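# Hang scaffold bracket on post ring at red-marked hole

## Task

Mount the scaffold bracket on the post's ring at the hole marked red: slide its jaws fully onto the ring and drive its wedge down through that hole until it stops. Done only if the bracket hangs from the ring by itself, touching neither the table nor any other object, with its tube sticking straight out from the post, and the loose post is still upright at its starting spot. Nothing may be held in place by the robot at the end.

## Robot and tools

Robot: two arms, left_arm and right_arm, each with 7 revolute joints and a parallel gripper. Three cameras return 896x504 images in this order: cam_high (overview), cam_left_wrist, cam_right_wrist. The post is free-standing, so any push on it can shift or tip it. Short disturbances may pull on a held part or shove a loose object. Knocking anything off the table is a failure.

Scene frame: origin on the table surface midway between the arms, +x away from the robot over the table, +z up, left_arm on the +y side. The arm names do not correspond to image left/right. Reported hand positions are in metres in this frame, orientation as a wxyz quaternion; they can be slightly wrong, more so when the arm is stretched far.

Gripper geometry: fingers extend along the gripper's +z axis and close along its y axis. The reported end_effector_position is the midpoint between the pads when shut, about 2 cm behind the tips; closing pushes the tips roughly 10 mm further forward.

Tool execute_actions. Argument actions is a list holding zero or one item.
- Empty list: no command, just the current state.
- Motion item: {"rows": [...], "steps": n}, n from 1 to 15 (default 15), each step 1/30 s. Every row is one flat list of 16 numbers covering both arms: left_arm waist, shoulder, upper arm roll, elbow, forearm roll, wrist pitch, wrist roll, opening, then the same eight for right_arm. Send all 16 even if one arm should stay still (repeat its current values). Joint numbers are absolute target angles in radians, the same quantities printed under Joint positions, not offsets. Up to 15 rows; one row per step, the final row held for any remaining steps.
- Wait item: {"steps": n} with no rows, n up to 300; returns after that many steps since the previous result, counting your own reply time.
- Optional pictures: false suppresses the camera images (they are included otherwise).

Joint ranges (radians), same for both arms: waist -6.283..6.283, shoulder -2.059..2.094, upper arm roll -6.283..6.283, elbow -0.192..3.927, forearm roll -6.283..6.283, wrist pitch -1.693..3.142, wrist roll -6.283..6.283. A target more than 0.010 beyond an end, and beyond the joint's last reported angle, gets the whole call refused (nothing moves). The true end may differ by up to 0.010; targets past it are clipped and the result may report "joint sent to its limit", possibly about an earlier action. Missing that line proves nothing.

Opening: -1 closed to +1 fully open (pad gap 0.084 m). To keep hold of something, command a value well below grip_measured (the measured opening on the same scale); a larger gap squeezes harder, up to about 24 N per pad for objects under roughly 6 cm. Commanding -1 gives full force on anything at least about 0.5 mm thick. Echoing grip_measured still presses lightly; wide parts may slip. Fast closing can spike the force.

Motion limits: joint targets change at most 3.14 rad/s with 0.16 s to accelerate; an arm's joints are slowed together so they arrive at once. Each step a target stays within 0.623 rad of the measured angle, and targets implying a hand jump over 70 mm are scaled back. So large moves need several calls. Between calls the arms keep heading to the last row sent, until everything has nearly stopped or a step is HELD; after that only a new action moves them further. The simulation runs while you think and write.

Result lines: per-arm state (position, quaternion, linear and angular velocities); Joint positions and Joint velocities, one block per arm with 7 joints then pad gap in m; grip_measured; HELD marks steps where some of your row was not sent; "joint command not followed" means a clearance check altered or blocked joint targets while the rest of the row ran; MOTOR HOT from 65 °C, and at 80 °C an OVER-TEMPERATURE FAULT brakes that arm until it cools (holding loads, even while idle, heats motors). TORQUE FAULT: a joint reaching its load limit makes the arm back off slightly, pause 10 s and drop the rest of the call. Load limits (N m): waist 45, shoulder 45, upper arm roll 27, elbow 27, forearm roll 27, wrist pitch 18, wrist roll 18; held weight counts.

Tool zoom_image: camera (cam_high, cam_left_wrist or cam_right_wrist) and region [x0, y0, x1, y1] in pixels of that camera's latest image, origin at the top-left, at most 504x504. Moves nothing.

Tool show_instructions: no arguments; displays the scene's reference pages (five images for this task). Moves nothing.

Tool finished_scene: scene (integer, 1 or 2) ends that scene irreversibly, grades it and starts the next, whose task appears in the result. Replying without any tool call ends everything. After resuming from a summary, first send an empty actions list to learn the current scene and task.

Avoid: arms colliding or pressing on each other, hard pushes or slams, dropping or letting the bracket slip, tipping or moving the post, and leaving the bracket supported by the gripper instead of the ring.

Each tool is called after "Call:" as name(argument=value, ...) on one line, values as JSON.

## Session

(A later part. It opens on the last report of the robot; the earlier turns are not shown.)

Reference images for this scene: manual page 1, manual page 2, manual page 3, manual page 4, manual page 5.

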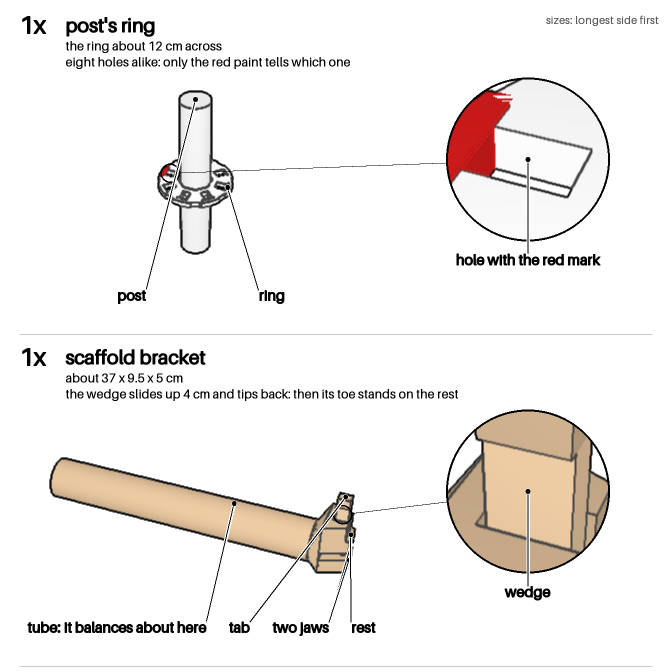

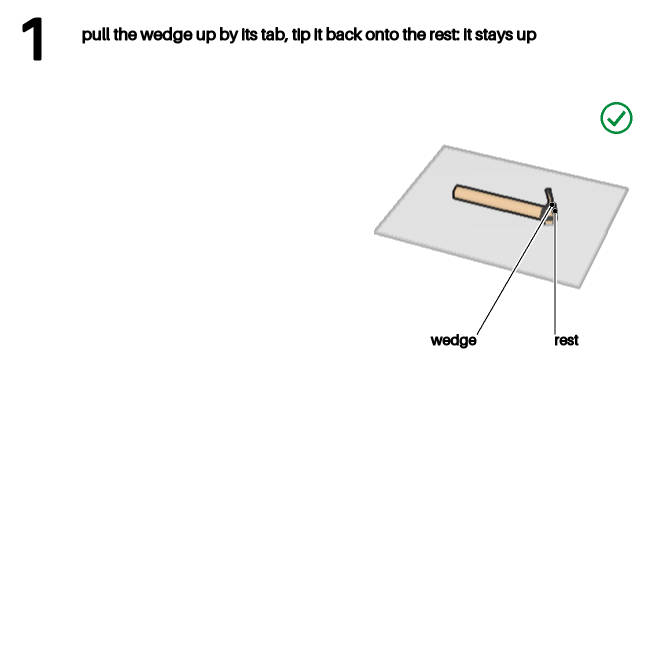

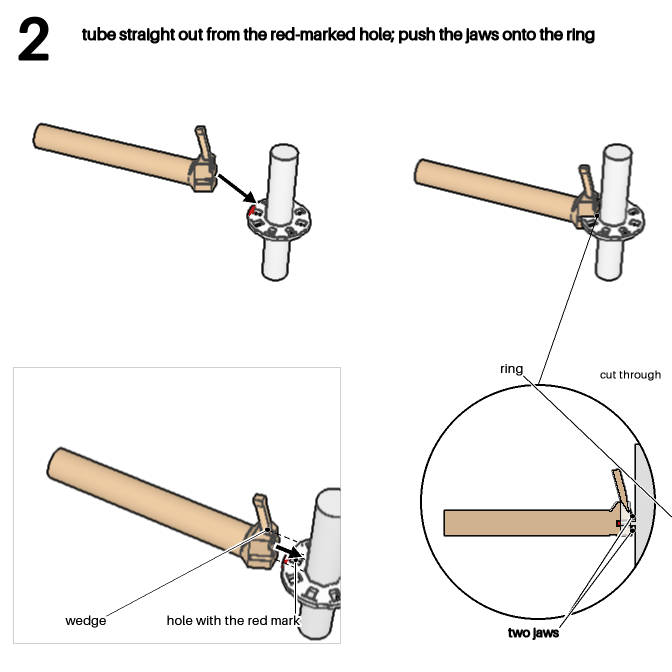

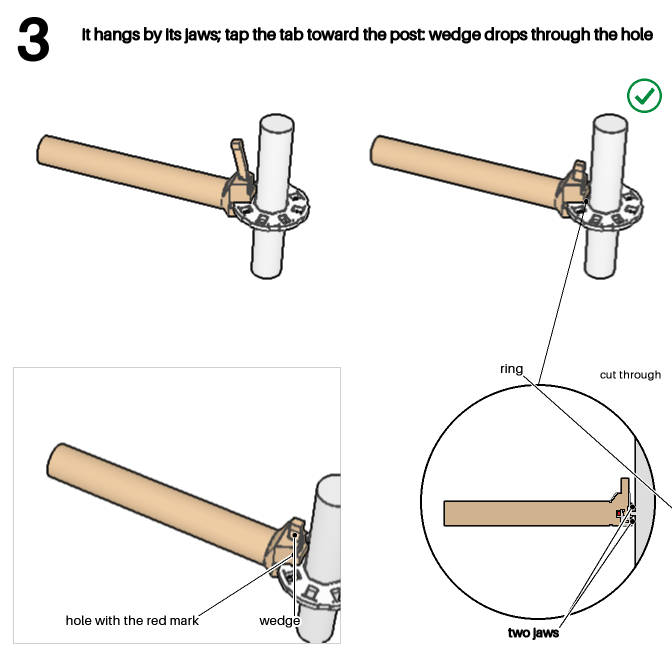

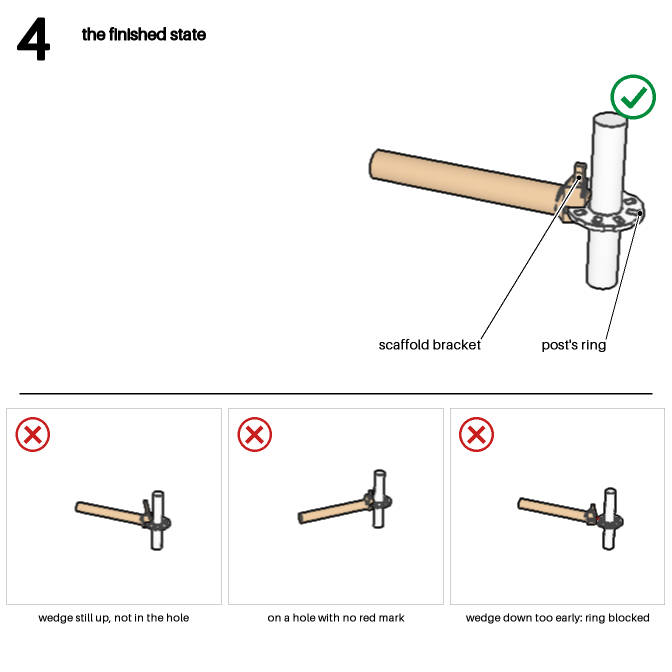

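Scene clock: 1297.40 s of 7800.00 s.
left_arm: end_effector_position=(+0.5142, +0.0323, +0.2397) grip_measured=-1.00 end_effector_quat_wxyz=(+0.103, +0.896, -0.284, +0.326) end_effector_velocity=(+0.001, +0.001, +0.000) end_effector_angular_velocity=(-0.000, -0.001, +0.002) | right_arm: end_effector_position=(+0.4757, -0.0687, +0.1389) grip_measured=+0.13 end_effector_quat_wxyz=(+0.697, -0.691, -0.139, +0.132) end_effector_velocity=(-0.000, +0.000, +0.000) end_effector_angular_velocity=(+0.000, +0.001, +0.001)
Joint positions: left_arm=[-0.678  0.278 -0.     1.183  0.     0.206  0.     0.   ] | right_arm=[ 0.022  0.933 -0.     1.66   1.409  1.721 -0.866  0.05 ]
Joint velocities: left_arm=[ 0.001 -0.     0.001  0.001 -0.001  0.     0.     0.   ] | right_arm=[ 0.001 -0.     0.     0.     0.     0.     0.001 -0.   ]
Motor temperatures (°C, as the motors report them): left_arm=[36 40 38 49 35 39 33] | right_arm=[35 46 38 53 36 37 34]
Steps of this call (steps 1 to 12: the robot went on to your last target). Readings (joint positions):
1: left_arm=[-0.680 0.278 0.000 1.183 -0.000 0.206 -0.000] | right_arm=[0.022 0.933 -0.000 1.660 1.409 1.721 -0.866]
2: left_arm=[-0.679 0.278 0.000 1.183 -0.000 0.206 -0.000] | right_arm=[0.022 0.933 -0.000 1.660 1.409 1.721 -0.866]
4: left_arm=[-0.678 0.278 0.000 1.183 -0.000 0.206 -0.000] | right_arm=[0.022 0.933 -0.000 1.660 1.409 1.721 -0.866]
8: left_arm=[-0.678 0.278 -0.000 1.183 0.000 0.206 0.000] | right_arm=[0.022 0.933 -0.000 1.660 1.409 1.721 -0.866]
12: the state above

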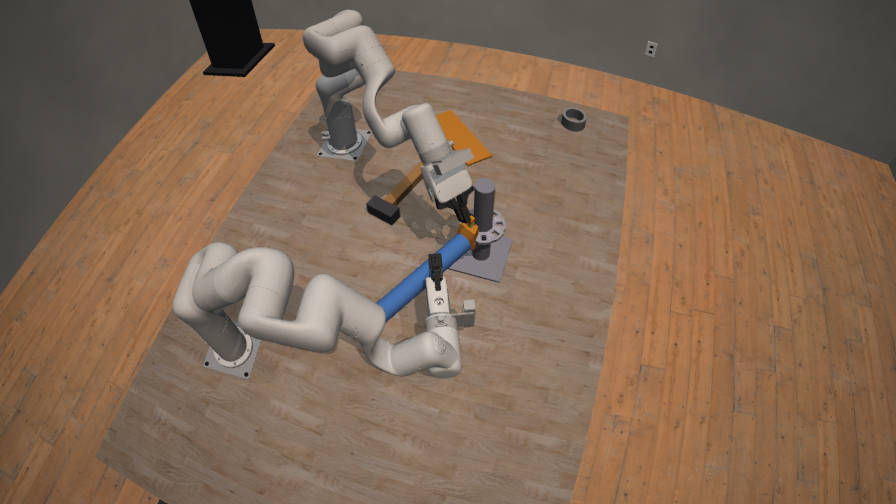

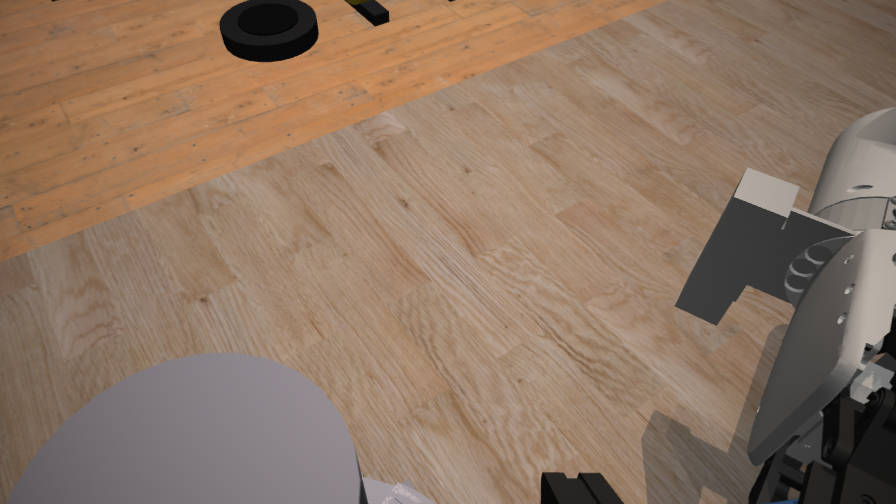

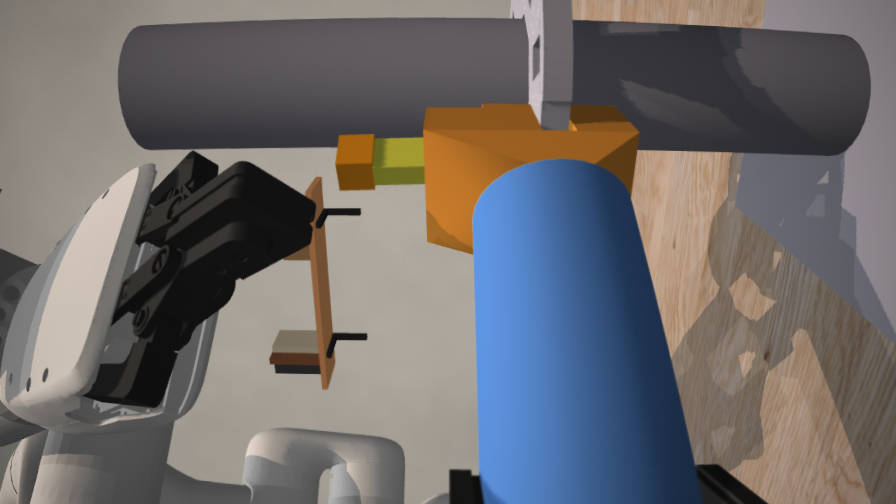

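Call:
execute_actions(actions=[{"rows": [
[-0.6780,0.2776,0,1.1824,0,0.2068,0.0052,-1, 0.0225,0.9331,0,1.6604,1.4089,1.7213,-0.8661,-1],
[-0.6780,0.2757,0,1.1815,0,0.2078,0.0199,-1, 0.0225,0.9331,0,1.6604,1.4089,1.7213,-0.8661,-1],
[-0.6780,0.2727,0,1.1802,0,0.2095,0.0440,-1, 0.0225,0.9331,0,1.6604,1.4089,1.7213,-0.8661,-1],
[-0.6780,0.2689,0,1.1785,0,0.2116,0.0763,-1, 0.0225,0.9331,0,1.6604,1.4089,1.7213,-0.8661,-1],
[-0.6780,0.2644,0,1.1765,0,0.2140,0.1164,-1, 0.0225,0.9331,0,1.6604,1.4089,1.7213,-0.8661,-1],
[-0.6780,0.2595,0,1.1742,0,0.2167,0.1634,-1, 0.0225,0.9331,0,1.6604,1.4089,1.7213,-0.8661,-1],
[-0.6780,0.2542,0,1.1719,0,0.2196,0.2166,-1, 0.0225,0.9331,0,1.6604,1.4089,1.7213,-0.8661,-1],
[-0.6780,0.2489,0,1.1694,0,0.2226,0.2755,-1, 0.0225,0.9331,0,1.6604,1.4089,1.7213,-0.8661,-1],
[-0.6780,0.2436,0,1.1671,0,0.2255,0.3393,-1, 0.0225,0.9331,0,1.6604,1.4089,1.7213,-0.8661,-1],
[-0.6780,0.2387,0,1.1648,0,0.2282,0.4073,-1, 0.0225,0.9331,0,1.6604,1.4089,1.7213,-0.8661,-1],
[-0.6780,0.2342,0,1.1628,0,0.2306,0.4786,-1, 0.0225,0.9331,0,1.6604,1.4089,1.7213,-0.8661,-1],
[-0.6780,0.2304,0,1.1611,0,0.2327,0.5529,-1, 0.0225,0.9331,0,1.6604,1.4089,1.7213,-0.8661,-1],
[-0.6780,0.2274,0,1.1598,0,0.2344,0.6293,-1, 0.0225,0.9331,0,1.6604,1.4089,1.7213,-0.8661,-1],
[-0.6780,0.2255,0,1.1589,0,0.2354,0.7070,-1, 0.0225,0.9331,0,1.6604,1.4089,1.7213,-0.8661,-1],
[-0.6780,0.2248,0,1.1586,0,0.2358,0.7854,-1, 0.0225,0.9331,0,1.6604,1.4089,1.7213,-0.8661,-1]
], "steps": 15}], pictures=false)

Call:
execute_actions(actions=[{"rows": [
[-0.6778,0.2248,0,1.1586,0,0.2358,0.8638,-1, 0.0225,0.9331,0,1.6604,1.4089,1.7213,-0.8661,-1],
[-0.6773,0.2248,0,1.1586,0,0.2358,0.9415,-1, 0.0225,0.9331,0,1.6604,1.4089,1.7213,-0.8661,-1],
[-0.6765,0.2248,0,1.1586,0,0.2358,1.0179,-1, 0.0225,0.9331,0,1.6604,1.4089,1.7213,-0.8661,-1],
[-0.6755,0.2248,0,1.1586,0,0.2358,1.0922,-1, 0.0225,0.9331,0,1.6604,1.4089,1.7213,-0.8661,-1],
[-0.6744,0.2248,0,1.1586,0,0.2358,1.1635,-1, 0.0225,0.9331,0,1.6604,1.4089,1.7213,-0.8661,-1],
[-0.6731,0.2248,0,1.1586,0,0.2358,1.2315,-1, 0.0225,0.9331,0,1.6604,1.4089,1.7213,-0.8661,-1],
[-0.6717,0.2248,0,1.1586,0,0.2358,1.2953,-1, 0.0225,0.9331,0,1.6604,1.4089,1.7213,-0.8661,-1],
[-0.6703,0.2248,0,1.1586,0,0.2358,1.3542,-1, 0.0225,0.9331,0,1.6604,1.4089,1.7213,-0.8661,-1],
[-0.6689,0.2248,0,1.1586,0,0.2358,1.4074,-1, 0.0225,0.9331,0,1.6604,1.4089,1.7213,-0.8661,-1],
[-0.6676,0.2248,0,1.1586,0,0.2358,1.4544,-1, 0.0225,0.9331,0,1.6604,1.4089,1.7213,-0.8661,-1],
[-0.6665,0.2248,0,1.1586,0,0.2358,1.4945,-1, 0.0225,0.9331,0,1.6604,1.4089,1.7213,-0.8661,-1],
[-0.6655,0.2248,0,1.1586,0,0.2358,1.5268,-1, 0.0225,0.9331,0,1.6604,1.4089,1.7213,-0.8661,-1],
[-0.6647,0.2248,0,1.1586,0,0.2358,1.5509,-1, 0.0225,0.9331,0,1.6604,1.4089,1.7213,-0.8661,-1],
[-0.6642,0.2248,0,1.1586,0,0.2358,1.5656,-1, 0.0225,0.9331,0,1.6604,1.4089,1.7213,-0.8661,-1],
[-0.6640,0.2248,0,1.1586,0,0.2358,1.5708,-1, 0.0225,0.9331,0,1.6604,1.4089,1.7213,-0.8661,-1]
], "steps": 15}], pictures=false)

Call:
execute_actions(actions=[{"rows": [
[-0.6640,0.2252,0,1.1583,0,0.2351,1.5708,-1, 0.0225,0.9331,0,1.6604,1.4089,1.7213,-0.8661,-1],
[-0.6640,0.2262,0,1.1575,0,0.2333,1.5708,-1, 0.0225,0.9331,0,1.6604,1.4089,1.7213,-0.8661,-1],
[-0.6640,0.2279,0,1.1563,0,0.2304,1.5708,-1, 0.0225,0.9331,0,1.6604,1.4089,1.7213,-0.8661,-1],
[-0.6640,0.2300,0,1.1547,0,0.2267,1.5708,-1, 0.0225,0.9331,0,1.6604,1.4089,1.7213,-0.8661,-1],
[-0.6640,0.2324,0,1.1528,0,0.2223,1.5708,-1, 0.0225,0.9331,0,1.6604,1.4089,1.7213,-0.8661,-1],
[-0.6640,0.2351,0,1.1507,0,0.2175,1.5708,-1, 0.0225,0.9331,0,1.6604,1.4089,1.7213,-0.8661,-1],
[-0.6640,0.2380,0,1.1485,0,0.2124,1.5708,-1, 0.0225,0.9331,0,1.6604,1.4089,1.7213,-0.8661,-1],
[-0.6640,0.2410,0,1.1462,0,0.2073,1.5708,-1, 0.0225,0.9331,0,1.6604,1.4089,1.7213,-0.8661,-1],
[-0.6640,0.2439,0,1.1440,0,0.2022,1.5708,-1, 0.0225,0.9331,0,1.6604,1.4089,1.7213,-0.8661,-1],
[-0.6640,0.2466,0,1.1419,0,0.1974,1.5708,-1, 0.0225,0.9331,0,1.6604,1.4089,1.7213,-0.8661,-1],
[-0.6640,0.2490,0,1.1400,0,0.1930,1.5708,-1, 0.0225,0.9331,0,1.6604,1.4089,1.7213,-0.8661,-1],
[-0.6640,0.2511,0,1.1384,0,0.1893,1.5708,-1, 0.0225,0.9331,0,1.6604,1.4089,1.7213,-0.8661,-1],
[-0.6640,0.2528,0,1.1372,0,0.1864,1.5708,-1, 0.0225,0.9331,0,1.6604,1.4089,1.7213,-0.8661,-1],
[-0.6640,0.2538,0,1.1364,0,0.1846,1.5708,-1, 0.0225,0.9331,0,1.6604,1.4089,1.7213,-0.8661,-1],
[-0.6640,0.2542,0,1.1361,0,0.1839,1.5708,-1, 0.0225,0.9331,0,1.6604,1.4089,1.7213,-0.8661,-1]
], "steps": 15}], pictures=false)

Call:
execute_actions(actions=[{"steps": 10}])

Scene clock: 1371.33 s of 7800.00 s.
left_arm: end_effector_position=(+0.5083, +0.0369, +0.2524) grip_measured=-1.00 end_effector_quat_wxyz=(+0.027, +0.809, -0.478, +0.341) end_effector_velocity=(-0.013, +0.016, +0.034) end_effector_angular_velocity=(+1.003, -0.713, -1.454) | right_arm: end_effector_position=(+0.4757, -0.0687, +0.1391) grip_measured=+0.13 end_effector_quat_wxyz=(+0.697, -0.691, -0.139, +0.132) end_effector_velocity=(+0.000, -0.000, +0.000) end_effector_angular_velocity=(+0.000, -0.002, -0.000)
Joint positions: left_arm=[-0.678  0.237  0.     1.165 -0.     0.228  0.453  0.   ] | right_arm=[ 0.022  0.933 -0.     1.66   1.409  1.721 -0.866  0.05 ]
Joint velocities: left_arm=[ 0.004 -0.109  0.005 -0.046 -0.     0.057  1.911  0.   ] | right_arm=[-0.001 -0.001 -0.    -0.    -0.    -0.    -0.001  0.   ]
Motor temperatures (°C, as the motors report them): left_arm=[36 40 38 49 35 39 33] | right_arm=[35 46 39 54 36 37 34]
Steps of this call (steps 1 to 15: the robot went on to your last target; steps 16 to 90: nothing new was sent; then 70.43 s passed at rest; steps 91 to 105: all 15 steps of this action). Readings (joint positions):
91: left_arm=[-0.678 0.278 0.000 1.183 -0.000 0.206 0.000] | right_arm=[0.022 0.933 -0.000 1.660 1.409 1.721 -0.866]
92: left_arm=[-0.678 0.278 0.000 1.183 -0.000 0.207 0.002] | right_arm=[0.022 0.933 -0.000 1.660 1.409 1.721 -0.866]
94: left_arm=[-0.678 0.277 0.000 1.182 -0.000 0.207 0.015] | right_arm=[0.022 0.933 -0.000 1.660 1.409 1.721 -0.866]
98: left_arm=[-0.678 0.267 -0.000 1.177 -0.000 0.213 0.102] | right_arm=[0.022 0.933 -0.000 1.660 1.409 1.721 -0.866]
105: the state above

Scene clock: 1371.83 s of 7800.00 s.
left_arm: end_effector_position=(+0.5101, +0.0443, +0.2556) grip_measured=-1.00 end_effector_quat_wxyz=(+0.141, -0.486, +0.804, -0.312) end_effector_velocity=(+0.013, +0.019, +0.001) end_effector_angular_velocity=(+0.663, -0.458, -0.927) | right_arm: end_effector_position=(+0.4757, -0.0687, +0.1391) grip_measured=+0.13 end_effector_quat_wxyz=(+0.697, -0.691, -0.139, +0.132) end_effector_velocity=(-0.000, +0.000, +0.000) end_effector_angular_velocity=(+0.001, -0.000, +0.001)
Joint positions: left_arm=[-0.667  0.225  0.     1.159 -0.     0.236  1.451  0.   ] | right_arm=[ 0.022  0.933 -0.     1.66   1.409  1.721 -0.866  0.05 ]
Joint velocities: left_arm=[ 0.034 -0.001  0.    -0.     0.     0.     1.254  0.   ] | right_arm=[ 0.    -0.001  0.    -0.     0.     0.     0.    -0.   ]
Motor temperatures (°C, as the motors report them): left_arm=[36 40 38 49 35 39 33] | right_arm=[35 46 39 54 36 37 34]
Steps of this call (steps 1 to 15: all 15 steps of this action). Readings (joint positions):
1: left_arm=[-0.678 0.234 0.000 1.164 -0.000 0.230 0.518] | right_arm=[0.022 0.933 -0.000 1.660 1.409 1.721 -0.866]
2: left_arm=[-0.678 0.231 0.000 1.162 -0.000 0.232 0.586] | right_arm=[0.022 0.933 -0.000 1.660 1.409 1.721 -0.866]
4: left_arm=[-0.678 0.228 0.000 1.160 0.000 0.234 0.729] | right_arm=[0.022 0.933 -0.000 1.660 1.409 1.721 -0.866]
8: left_arm=[-0.676 0.226 -0.000 1.159 0.000 0.235 1.022] | right_arm=[0.022 0.933 -0.000 1.660 1.409 1.721 -0.866]
15: the state above

Scene clock: 1372.33 s of 7800.00 s.
left_arm: end_effector_position=(+0.5112, +0.0458, +0.2381) grip_measured=-1.00 end_effector_quat_wxyz=(+0.159, -0.439, +0.831, -0.302) end_effector_velocity=(-0.000, +0.001, -0.036) end_effector_angular_velocity=(+0.005, +0.002, -0.003) | right_arm: end_effector_position=(+0.4757, -0.0687, +0.1391) grip_measured=+0.13 end_effector_quat_wxyz=(+0.697, -0.691, -0.139, +0.132) end_effector_velocity=(+0.000, +0.000, +0.000) end_effector_angular_velocity=(+0.000, +0.001, -0.001)
Joint positions: left_arm=[-0.664  0.25  -0.     1.139 -0.     0.192  1.57   0.   ] | right_arm=[ 0.022  0.933 -0.     1.66   1.409  1.721 -0.866  0.05 ]
Joint velocities: left_arm=[ 0.001  0.052  0.    -0.04   0.    -0.088  0.005  0.   ] | right_arm=[ 0.    -0.    -0.    -0.     0.001 -0.     0.001 -0.   ]
Motor temperatures (°C, as the motors report them): left_arm=[36 40 38 49 35 39 33] | right_arm=[35 46 39 54 36 37 34]
Steps of this call (steps 1 to 15: all 15 steps of this action). Readings (joint positions):
1: left_arm=[-0.666 0.225 0.000 1.159 -0.000 0.236 1.488] | right_arm=[0.022 0.933 -0.000 1.660 1.409 1.721 -0.866]
2: left_arm=[-0.665 0.225 0.000 1.159 -0.000 0.236 1.514] | right_arm=[0.022 0.933 -0.000 1.660 1.409 1.721 -0.866]
4: left_arm=[-0.664 0.226 0.000 1.158 -0.000 0.234 1.545] | right_arm=[0.022 0.933 -0.000 1.660 1.409 1.721 -0.866]
8: left_arm=[-0.664 0.233 -0.000 1.153 0.000 0.222 1.565] | right_arm=[0.022 0.933 -0.000 1.660 1.409 1.721 -0.866]
15: the state above

Scene clock: 1372.67 s of 7800.00 s.
left_arm: end_effector_position=(+0.5114, +0.0456, +0.2360) grip_measured=-1.00 end_effector_quat_wxyz=(+0.160, -0.438, +0.831, -0.303) end_effector_velocity=(-0.001, +0.000, -0.002) end_effector_angular_velocity=(+0.002, +0.002, -0.001) | right_arm: end_effector_position=(+0.4757, -0.0687, +0.1391) grip_measured=+0.13 end_effector_quat_wxyz=(+0.697, -0.691, -0.139, +0.132) end_effector_velocity=(-0.000, -0.000, -0.001) end_effector_angular_velocity=(-0.002, +0.003, +0.000)
Joint positions: left_arm=[-0.664  0.254 -0.     1.136  0.     0.184  1.571  0.   ] | right_arm=[ 0.022  0.933 -0.     1.66   1.409  1.721 -0.866  0.05 ]
Joint velocities: left_arm=[-0.     0.002 -0.    -0.003  0.    -0.002  0.     0.   ] | right_arm=[ 0.001  0.    -0.001 -0.    -0.    -0.     0.003 -0.   ]
Motor temperatures (°C, as the motors report them): left_arm=[36 40 38 49 35 39 33] | right_arm=[35 46 39 54 36 37 34]
Steps of this call (steps 1 to 10: the robot went on to your last target). Readings (joint positions):
1: left_arm=[-0.664 0.252 -0.000 1.138 -0.000 0.190 1.570] | right_arm=[0.022 0.933 -0.000 1.660 1.409 1.721 -0.866]
2: left_arm=[-0.664 0.253 -0.000 1.137 -0.000 0.188 1.570] | right_arm=[0.022 0.933 -0.000 1.660 1.409 1.721 -0.866]
4: left_arm=[-0.664 0.253 -0.000 1.137 -0.000 0.186 1.571] | right_arm=[0.022 0.933 -0.000 1.660 1.409 1.721 -0.866]
8: left_arm=[-0.664 0.254 -0.000 1.137 0.000 0.184 1.571] | right_arm=[0.022 0.933 -0.000 1.660 1.409 1.721 -0.866]
10: the state above

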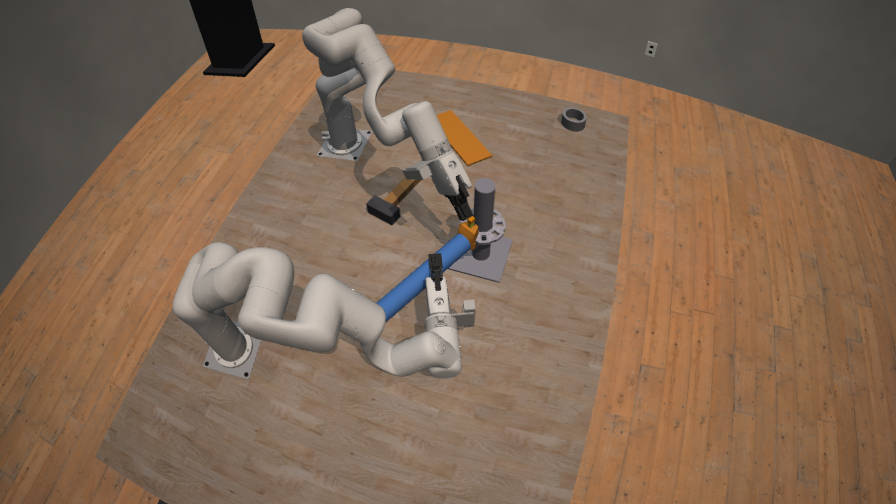

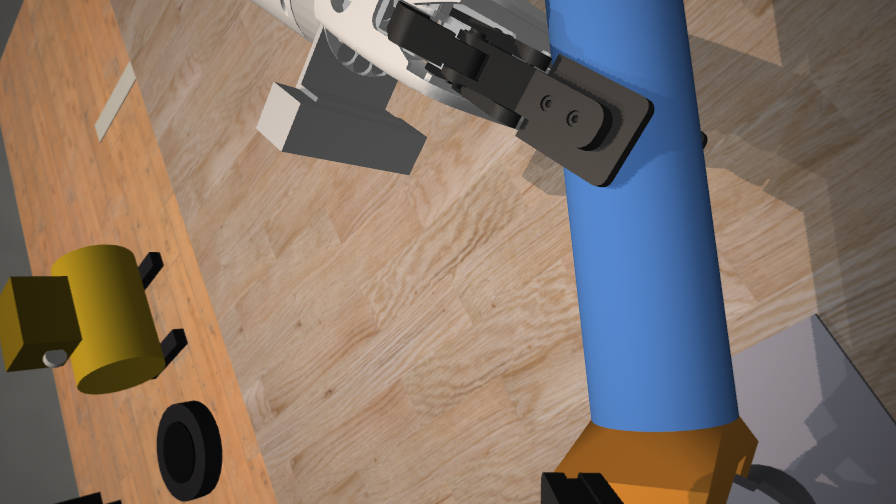

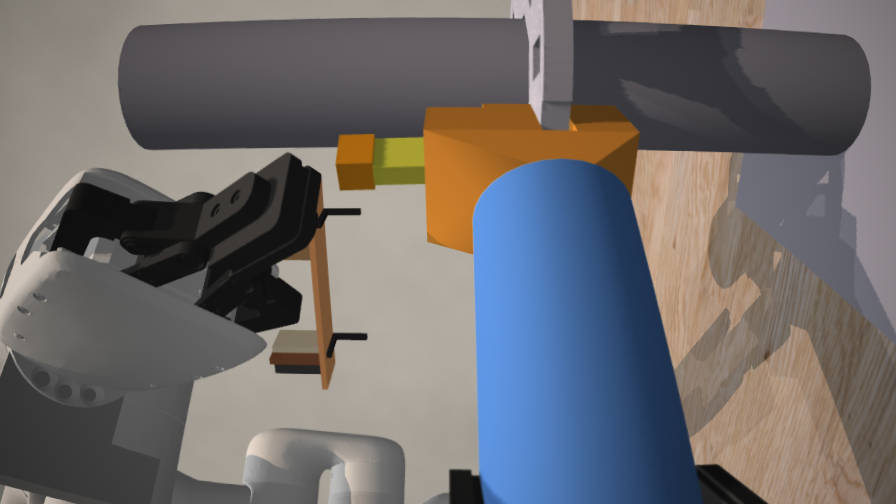

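Call:
zoom_image(camera="cam_right_wrist", region=[200, 90, 460, 290])

Call:
zoom_image(camera="cam_high", region=[420, 160, 540, 270])

Region (200, 90, 460, 290) of cam_right_wrist's 896x504 image, scaled by 1.938, with more detail than that image has; it fills the top 388 rows of this view, and the rest is white.

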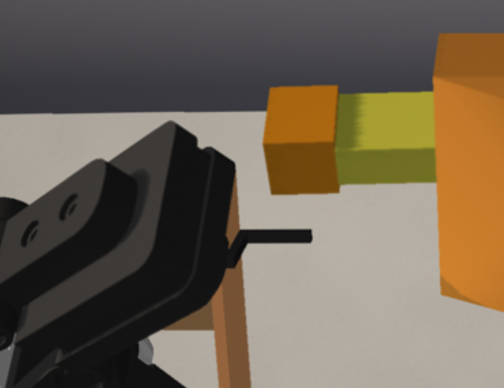

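Region (420, 160, 540, 270) of cam_high's 896x504 image, scaled by 4.200, with more detail than that image has; it fills the top 462 rows of this view, and the rest is white.

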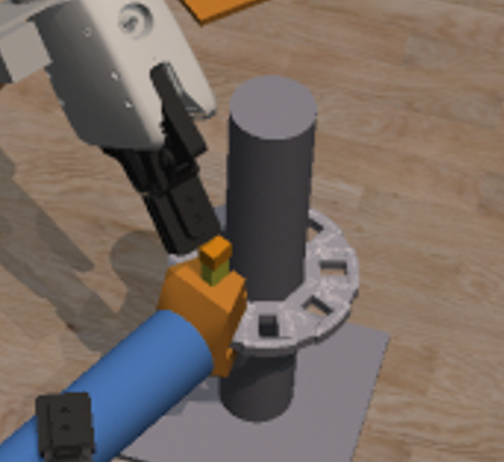

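Call:
execute_actions(actions=[{"rows": [
[-0.6636,0.2542,0,1.1361,0,0.1839,1.5708,-1, 0.0225,0.9331,0,1.6604,1.4089,1.7213,-0.8661,-1],
[-0.6628,0.2542,0,1.1361,0,0.1839,1.5708,-1, 0.0225,0.9331,0,1.6604,1.4089,1.7213,-0.8661,-1],
[-0.6614,0.2542,0,1.1361,0,0.1839,1.5708,-1, 0.0225,0.9331,0,1.6604,1.4089,1.7213,-0.8661,-1],
[-0.6598,0.2542,0,1.1361,0,0.1839,1.5708,-1, 0.0225,0.9331,0,1.6604,1.4089,1.7213,-0.8661,-1],
[-0.6580,0.2542,0,1.1361,0,0.1839,1.5708,-1, 0.0225,0.9331,0,1.6604,1.4089,1.7213,-0.8661,-1],
[-0.6562,0.2542,0,1.1361,0,0.1839,1.5708,-1, 0.0225,0.9331,0,1.6604,1.4089,1.7213,-0.8661,-1],
[-0.6546,0.2542,0,1.1361,0,0.1839,1.5708,-1, 0.0225,0.9331,0,1.6604,1.4089,1.7213,-0.8661,-1],
[-0.6532,0.2542,0,1.1361,0,0.1839,1.5708,-1, 0.0225,0.9331,0,1.6604,1.4089,1.7213,-0.8661,-1],
[-0.6524,0.2542,0,1.1361,0,0.1839,1.5708,-1, 0.0225,0.9331,0,1.6604,1.4089,1.7213,-0.8661,-1],
[-0.6520,0.2548,0,1.1356,0,0.1829,1.5708,-1, 0.0225,0.9331,0,1.6604,1.4089,1.7213,-0.8661,-1],
[-0.6520,0.2554,0,1.1352,0,0.1818,1.5708,-1, 0.0225,0.9331,0,1.6604,1.4089,1.7213,-0.8661,-1],
[-0.6520,0.2560,0,1.1347,0,0.1808,1.5708,-1, 0.0225,0.9331,0,1.6604,1.4089,1.7213,-0.8661,-1],
[-0.6520,0.2566,0,1.1343,0,0.1797,1.5708,-1, 0.0225,0.9331,0,1.6604,1.4089,1.7213,-0.8661,-1],
[-0.6520,0.2571,0,1.1338,0,0.1787,1.5708,-1, 0.0225,0.9331,0,1.6604,1.4089,1.7213,-0.8661,-1],
[-0.6520,0.2577,0,1.1334,0,0.1777,1.5708,-1, 0.0225,0.9331,0,1.6604,1.4089,1.7213,-0.8661,-1]
], "steps": 15}], pictures=false)

Call:
execute_actions(actions=[{"rows": [
[-0.6520,0.2583,0,1.1329,0,0.1766,1.5708,-1, 0.0225,0.9331,0,1.6604,1.4089,1.7213,-0.8661,-1],
[-0.6520,0.2589,0,1.1325,0,0.1756,1.5708,-1, 0.0225,0.9331,0,1.6604,1.4089,1.7213,-0.8661,-1],
[-0.6520,0.2595,0,1.1320,0,0.1746,1.5708,-1, 0.0225,0.9331,0,1.6604,1.4089,1.7213,-0.8661,-1],
[-0.6520,0.2601,0,1.1316,0,0.1735,1.5708,-1, 0.0225,0.9331,0,1.6604,1.4089,1.7213,-0.8661,-1]
], "steps": 12}])

Call:
zoom_image(camera="cam_right_wrist", region=[200, 90, 460, 290])

Call:
zoom_image(camera="cam_high", region=[420, 160, 540, 270])

Scene clock: 1434.97 s of 7800.00 s.
left_arm: end_effector_position=(+0.5157, +0.0521, +0.2345) grip_measured=-1.00 end_effector_quat_wxyz=(+0.161, -0.443, +0.829, -0.302) end_effector_velocity=(-0.003, -0.002, -0.013) end_effector_angular_velocity=(+0.002, +0.005, -0.006) | right_arm: end_effector_position=(+0.4757, -0.0687, +0.1391) grip_measured=+0.13 end_effector_quat_wxyz=(+0.697, -0.691, -0.139, +0.132) end_effector_velocity=(-0.000, -0.000, -0.001) end_effector_angular_velocity=(-0.001, +0.002, +0.000)
Joint positions: left_arm=[-0.652  0.256  0.     1.135 -0.     0.181  1.571  0.   ] | right_arm=[ 0.022  0.933 -0.     1.66   1.409  1.721 -0.866  0.05 ]
Joint velocities: left_arm=[ 0.     0.016 -0.006 -0.015  0.001 -0.026 -0.     0.   ] | right_arm=[-0.     0.001 -0.    -0.001 -0.001  0.     0.    -0.   ]
Motor temperatures (°C, as the motors report them): left_arm=[36 40 38 49 35 39 33] | right_arm=[35 47 39 54 36 37 34]
Steps of this call (steps 1 to 15: the robot went on to your last target; steps 16 to 90: nothing new was sent; then 58.80 s passed at rest; steps 91 to 105: all 15 steps of this action). Readings (joint positions):
91: left_arm=[-0.664 0.254 -0.000 1.136 0.000 0.184 1.571] | right_arm=[0.022 0.933 -0.000 1.660 1.409 1.721 -0.866]
92: left_arm=[-0.664 0.254 -0.000 1.136 0.000 0.184 1.571] | right_arm=[0.022 0.933 -0.000 1.660 1.409 1.721 -0.866]
94: left_arm=[-0.663 0.254 -0.000 1.136 0.000 0.184 1.571] | right_arm=[0.022 0.933 -0.000 1.660 1.409 1.721 -0.866]
98: left_arm=[-0.658 0.254 -0.000 1.136 0.000 0.184 1.571] | right_arm=[0.022 0.933 -0.000 1.660 1.409 1.721 -0.866]
105: the state above

Scene clock: 1435.37 s of 7800.00 s.
left_arm: end_effector_position=(+0.5157, +0.0522, +0.2318) grip_measured=-1.00 end_effector_quat_wxyz=(+0.161, -0.443, +0.829, -0.302) end_effector_velocity=(-0.000, -0.000, -0.000) end_effector_angular_velocity=(-0.001, +0.000, +0.000) | right_arm: end_effector_position=(+0.4757, -0.0687, +0.1391) grip_measured=+0.13 end_effector_quat_wxyz=(+0.697, -0.691, -0.139, +0.132) end_effector_velocity=(+0.000, -0.000, +0.000) end_effector_angular_velocity=(-0.000, +0.001, -0.001)
Joint positions: left_arm=[-0.652  0.26  -0.     1.132  0.     0.174  1.571  0.   ] | right_arm=[ 0.022  0.933 -0.     1.66   1.409  1.721 -0.866  0.05 ]
Joint velocities: left_arm=[-0.     0.    -0.001 -0.001 -0.    -0.002 -0.001  0.   ] | right_arm=[-0.001  0.     0.     0.    -0.     0.     0.001 -0.   ]
Motor temperatures (°C, as the motors report them): left_arm=[36 40 38 49 35 39 33] | right_arm=[35 47 39 54 36 37 34]
Steps of this call (steps 1 to 12: all 12 steps of this action). Readings (joint positions):
1: left_arm=[-0.652 0.257 -0.000 1.134 0.000 0.180 1.571] | right_arm=[0.022 0.933 -0.000 1.660 1.409 1.721 -0.866]
2: left_arm=[-0.652 0.257 -0.000 1.134 0.000 0.179 1.571] | right_arm=[0.022 0.933 -0.000 1.660 1.409 1.721 -0.866]
4: left_arm=[-0.652 0.258 -0.000 1.133 0.000 0.177 1.571] | right_arm=[0.022 0.933 -0.000 1.660 1.409 1.721 -0.866]
8: left_arm=[-0.652 0.260 -0.000 1.132 0.000 0.174 1.571] | right_arm=[0.022 0.933 -0.000 1.660 1.409 1.721 -0.866]
12: the state above

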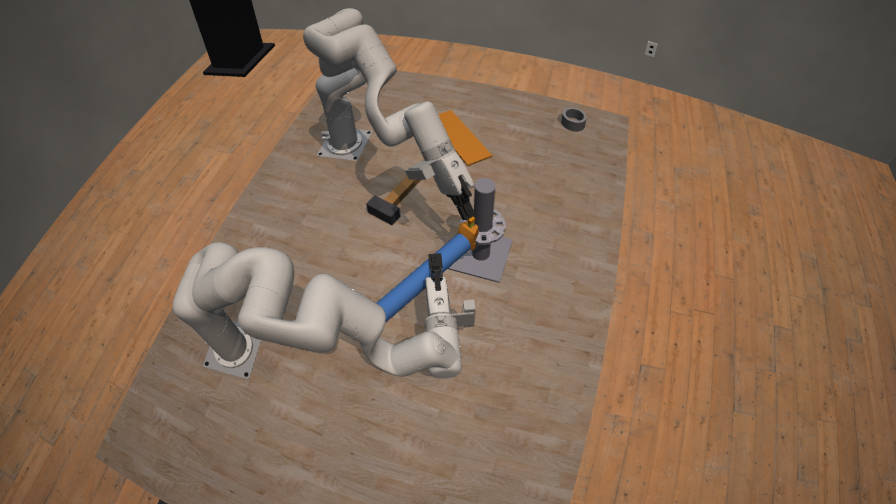

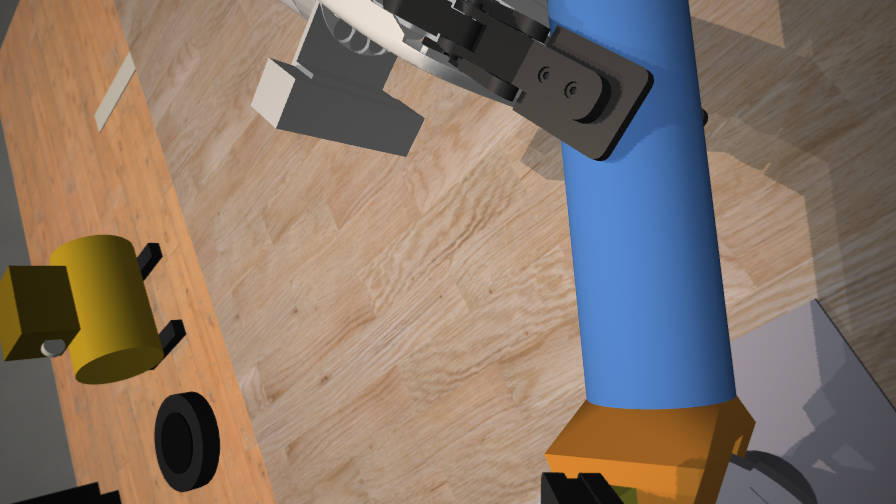

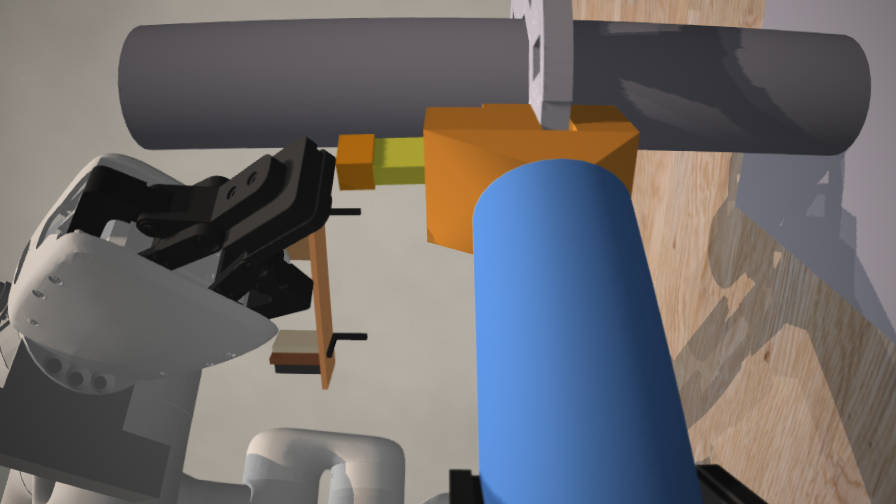

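Region (200, 90, 460, 290) of cam_right_wrist's 896x504 image, scaled by 1.938, with more detail than that image has; it fills the top 388 rows of this view, and the rest is white.

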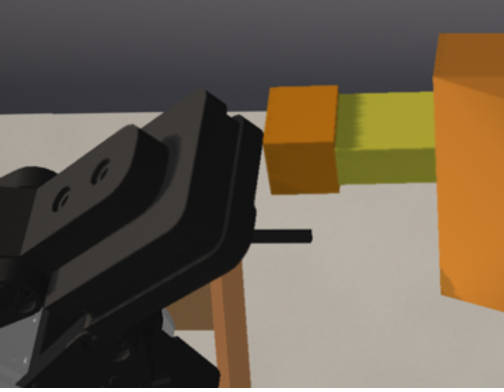

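Region (420, 160, 540, 270) of cam_high's 896x504 image, scaled by 4.200, with more detail than that image has; it fills the top 462 rows of this view, and the rest is white.

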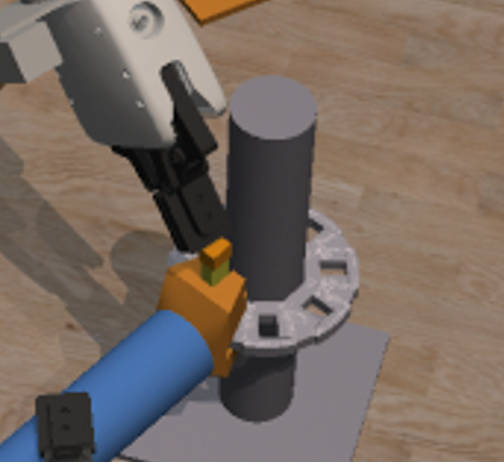

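Call:
execute_actions(actions=[{"rows": [
[-0.6522,0.2594,0,1.1322,0,0.1748,1.5708,-1, 0.0225,0.9331,0,1.6604,1.4089,1.7213,-0.8661,-1],
[-0.6525,0.2582,0,1.1331,0,0.1769,1.5708,-1, 0.0225,0.9331,0,1.6604,1.4089,1.7213,-0.8661,-1],
[-0.6529,0.2568,0,1.1341,0,0.1792,1.5708,-1, 0.0225,0.9331,0,1.6604,1.4089,1.7213,-0.8661,-1],
[-0.6533,0.2557,0,1.1350,0,0.1813,1.5708,-1, 0.0225,0.9331,0,1.6604,1.4089,1.7213,-0.8661,-1],
[-0.6537,0.2564,0,1.1359,0,0.1816,1.5708,-1, 0.0225,0.9331,0,1.6604,1.4089,1.7213,-0.8661,-1],
[-0.6541,0.2581,0,1.1384,0,0.1823,1.5708,-1, 0.0225,0.9331,0,1.6604,1.4089,1.7213,-0.8661,-1],
[-0.6545,0.2607,0,1.1421,0,0.1834,1.5708,-1, 0.0225,0.9331,0,1.6604,1.4089,1.7213,-0.8661,-1],
[-0.6549,0.2639,0,1.1466,0,0.1847,1.5708,-1, 0.0225,0.9331,0,1.6604,1.4089,1.7213,-0.8661,-1],
[-0.6553,0.2673,0,1.1514,0,0.1861,1.5708,-1, 0.0225,0.9331,0,1.6604,1.4089,1.7213,-0.8661,-1],
[-0.6556,0.2708,0,1.1563,0,0.1875,1.5708,-1, 0.0225,0.9331,0,1.6604,1.4089,1.7213,-0.8661,-1],
[-0.6558,0.2740,0,1.1608,0,0.1888,1.5708,-1, 0.0225,0.9331,0,1.6604,1.4089,1.7213,-0.8661,-1],
[-0.6560,0.2766,0,1.1645,0,0.1899,1.5708,-1, 0.0225,0.9331,0,1.6604,1.4089,1.7213,-0.8661,-1],
[-0.6560,0.2783,0,1.1670,0,0.1906,1.5708,-1, 0.0225,0.9331,0,1.6604,1.4089,1.7213,-0.8661,-1],
[-0.6560,0.2790,0,1.1679,0,0.1909,1.5708,-1, 0.0225,0.9331,0,1.6604,1.4089,1.7213,-0.8661,-1],
[-0.6560,0.2790,0,1.1679,0,0.1909,1.5708,-1, 0.0225,0.9331,0,1.6604,1.4089,1.7213,-0.8661,-1]
], "steps": 15}], pictures=false)

Call:
execute_actions(actions=[{"rows": [
[-0.6560,0.2796,0,1.1675,0,0.1899,1.5708,-1, 0.0225,0.9331,0,1.6604,1.4089,1.7213,-0.8661,-1],
[-0.6560,0.2802,0,1.1671,0,0.1889,1.5708,-1, 0.0225,0.9331,0,1.6604,1.4089,1.7213,-0.8661,-1],
[-0.6560,0.2808,0,1.1667,0,0.1878,1.5708,-1, 0.0225,0.9331,0,1.6604,1.4089,1.7213,-0.8661,-1],
[-0.6560,0.2814,0,1.1663,0,0.1868,1.5708,-1, 0.0225,0.9331,0,1.6604,1.4089,1.7213,-0.8661,-1],
[-0.6560,0.2820,0,1.1658,0,0.1858,1.5708,-1, 0.0225,0.9331,0,1.6604,1.4089,1.7213,-0.8661,-1]
], "steps": 12}])

Call:
zoom_image(camera="cam_right_wrist", region=[200, 90, 460, 290])

Call:
zoom_image(camera="cam_high", region=[420, 160, 540, 270])

Scene clock: 1489.00 s of 7800.00 s.
left_arm: end_effector_position=(+0.5197, +0.0466, +0.2345) grip_measured=-1.00 end_effector_quat_wxyz=(+0.161, -0.442, +0.829, -0.302) end_effector_velocity=(+0.013, -0.012, -0.000) end_effector_angular_velocity=(-0.000, +0.001, -0.004) | right_arm: end_effector_position=(+0.4757, -0.0687, +0.1391) grip_measured=+0.13 end_effector_quat_wxyz=(+0.697, -0.691, -0.139, +0.132) end_effector_velocity=(-0.000, +0.000, -0.001) end_effector_angular_velocity=(-0.001, +0.003, +0.001)
Joint positions: left_arm=[-0.656  0.275 -0.     1.162  0.     0.189  1.571  0.   ] | right_arm=[ 0.022  0.933  0.     1.66   1.409  1.721 -0.866  0.05 ]
Joint velocities: left_arm=[-0.005  0.053  0.     0.074 -0.     0.022 -0.001  0.   ] | right_arm=[ 0.001  0.001  0.     0.    -0.001  0.     0.002 -0.   ]
Motor temperatures (°C, as the motors report them): left_arm=[36 40 38 49 35 39 33] | right_arm=[35 47 39 55 36 37 34]
Steps of this call (steps 1 to 15: the robot went on to your last target; steps 16 to 90: nothing new was sent; then 50.13 s passed at rest; steps 91 to 105: all 15 steps of this action). Readings (joint positions):
91: left_arm=[-0.652 0.260 0.000 1.132 0.000 0.174 1.571] | right_arm=[0.023 0.933 0.000 1.660 1.409 1.721 -0.866]
92: left_arm=[-0.652 0.260 0.000 1.132 -0.000 0.174 1.571] | right_arm=[0.022 0.933 -0.000 1.660 1.409 1.721 -0.866]
94: left_arm=[-0.652 0.259 0.000 1.132 -0.000 0.176 1.571] | right_arm=[0.023 0.933 -0.000 1.660 1.409 1.721 -0.866]
98: left_arm=[-0.654 0.258 -0.000 1.138 0.000 0.181 1.571] | right_arm=[0.023 0.933 -0.000 1.660 1.409 1.721 -0.866]
105: the state above

Scene clock: 1489.40 s of 7800.00 s.
left_arm: end_effector_position=(+0.5207, +0.0457, +0.2327) grip_measured=-1.00 end_effector_quat_wxyz=(+0.161, -0.442, +0.829, -0.302) end_effector_velocity=(+0.001, -0.000, +0.001) end_effector_angular_velocity=(-0.002, -0.003, -0.000) | right_arm: end_effector_position=(+0.4757, -0.0687, +0.1391) grip_measured=+0.13 end_effector_quat_wxyz=(+0.697, -0.691, -0.139, +0.132) end_effector_velocity=(+0.000, -0.000, -0.000) end_effector_angular_velocity=(+0.001, +0.000, -0.001)
Joint positions: left_arm=[-0.656  0.282  0.     1.166 -0.     0.186  1.571  0.   ] | right_arm=[ 0.023  0.933  0.     1.66   1.409  1.721 -0.866  0.05 ]
Joint velocities: left_arm=[ 0.     0.    -0.     0.001 -0.    -0.003  0.001  0.   ] | right_arm=[-0.     0.001  0.     0.     0.001  0.    -0.001  0.   ]
Motor temperatures (°C, as the motors report them): left_arm=[36 40 38 49 35 39 33] | right_arm=[35 47 39 55 36 37 34]
Steps of this call (steps 1 to 12: all 12 steps of this action). Readings (joint positions):
1: left_arm=[-0.656 0.276 -0.000 1.164 0.000 0.190 1.571] | right_arm=[0.022 0.933 -0.000 1.660 1.409 1.721 -0.866]
2: left_arm=[-0.656 0.277 -0.000 1.165 0.000 0.190 1.571] | right_arm=[0.023 0.933 0.000 1.660 1.409 1.721 -0.866]
4: left_arm=[-0.656 0.279 0.000 1.166 -0.000 0.189 1.571] | right_arm=[0.022 0.933 -0.000 1.660 1.409 1.721 -0.866]
8: left_arm=[-0.656 0.281 0.000 1.166 -0.000 0.187 1.571] | right_arm=[0.022 0.933 -0.000 1.660 1.409 1.721 -0.866]
12: the state above

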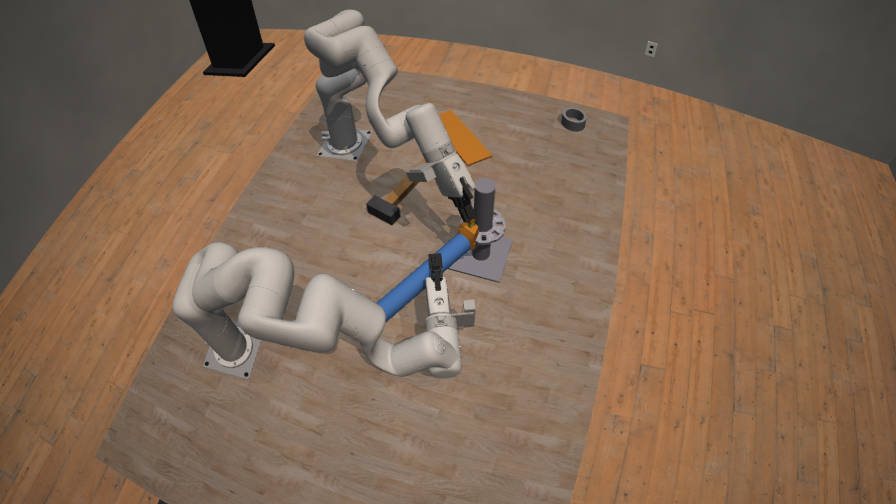

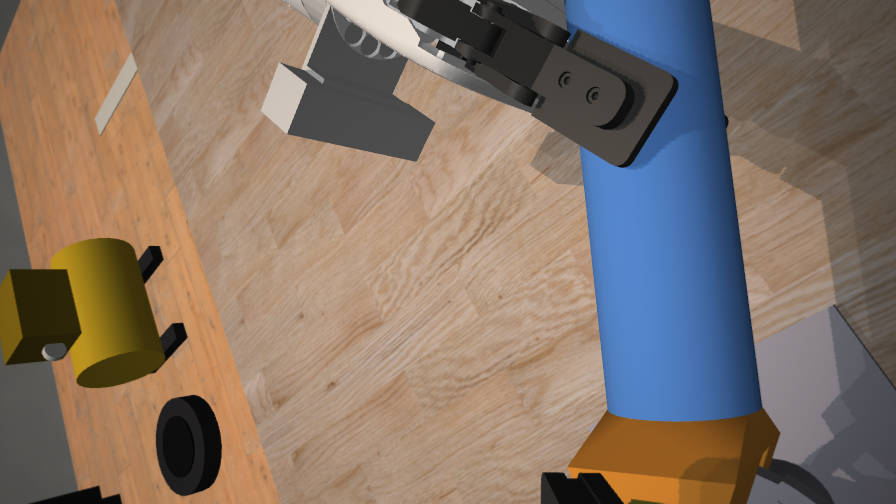

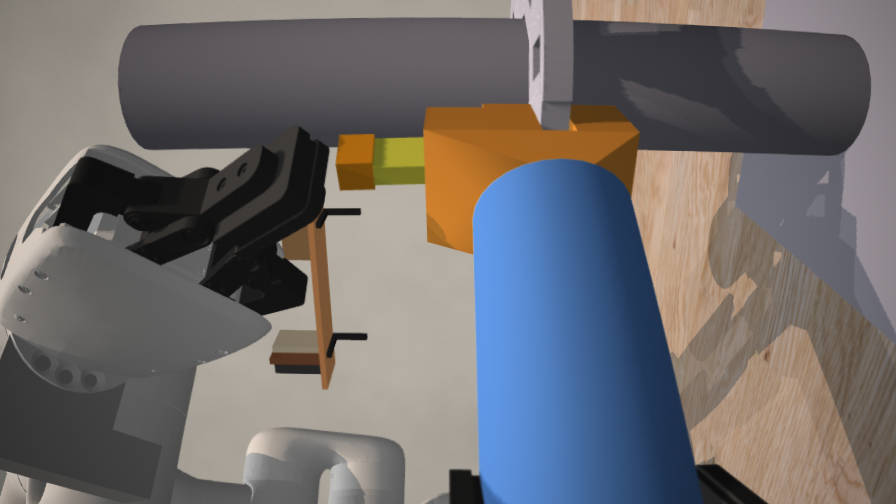

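Region (200, 90, 460, 290) of cam_right_wrist's 896x504 image, scaled by 1.938, with more detail than that image has; it fills the top 388 rows of this view, and the rest is white.

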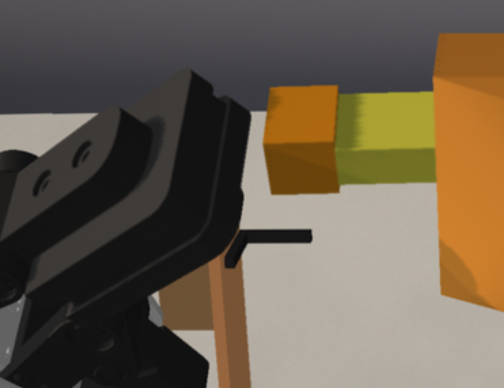

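Region (420, 160, 540, 270) of cam_high's 896x504 image, scaled by 4.200, with more detail than that image has; it fills the top 462 rows of this view, and the rest is white.

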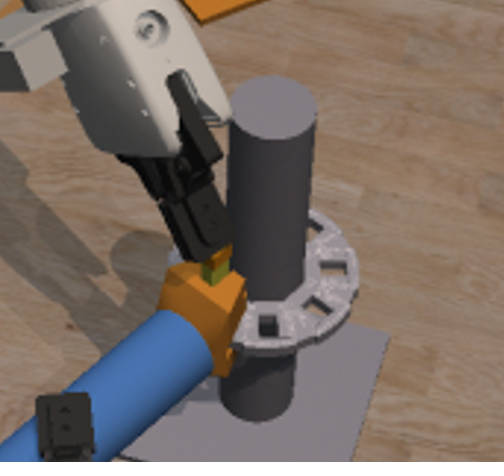

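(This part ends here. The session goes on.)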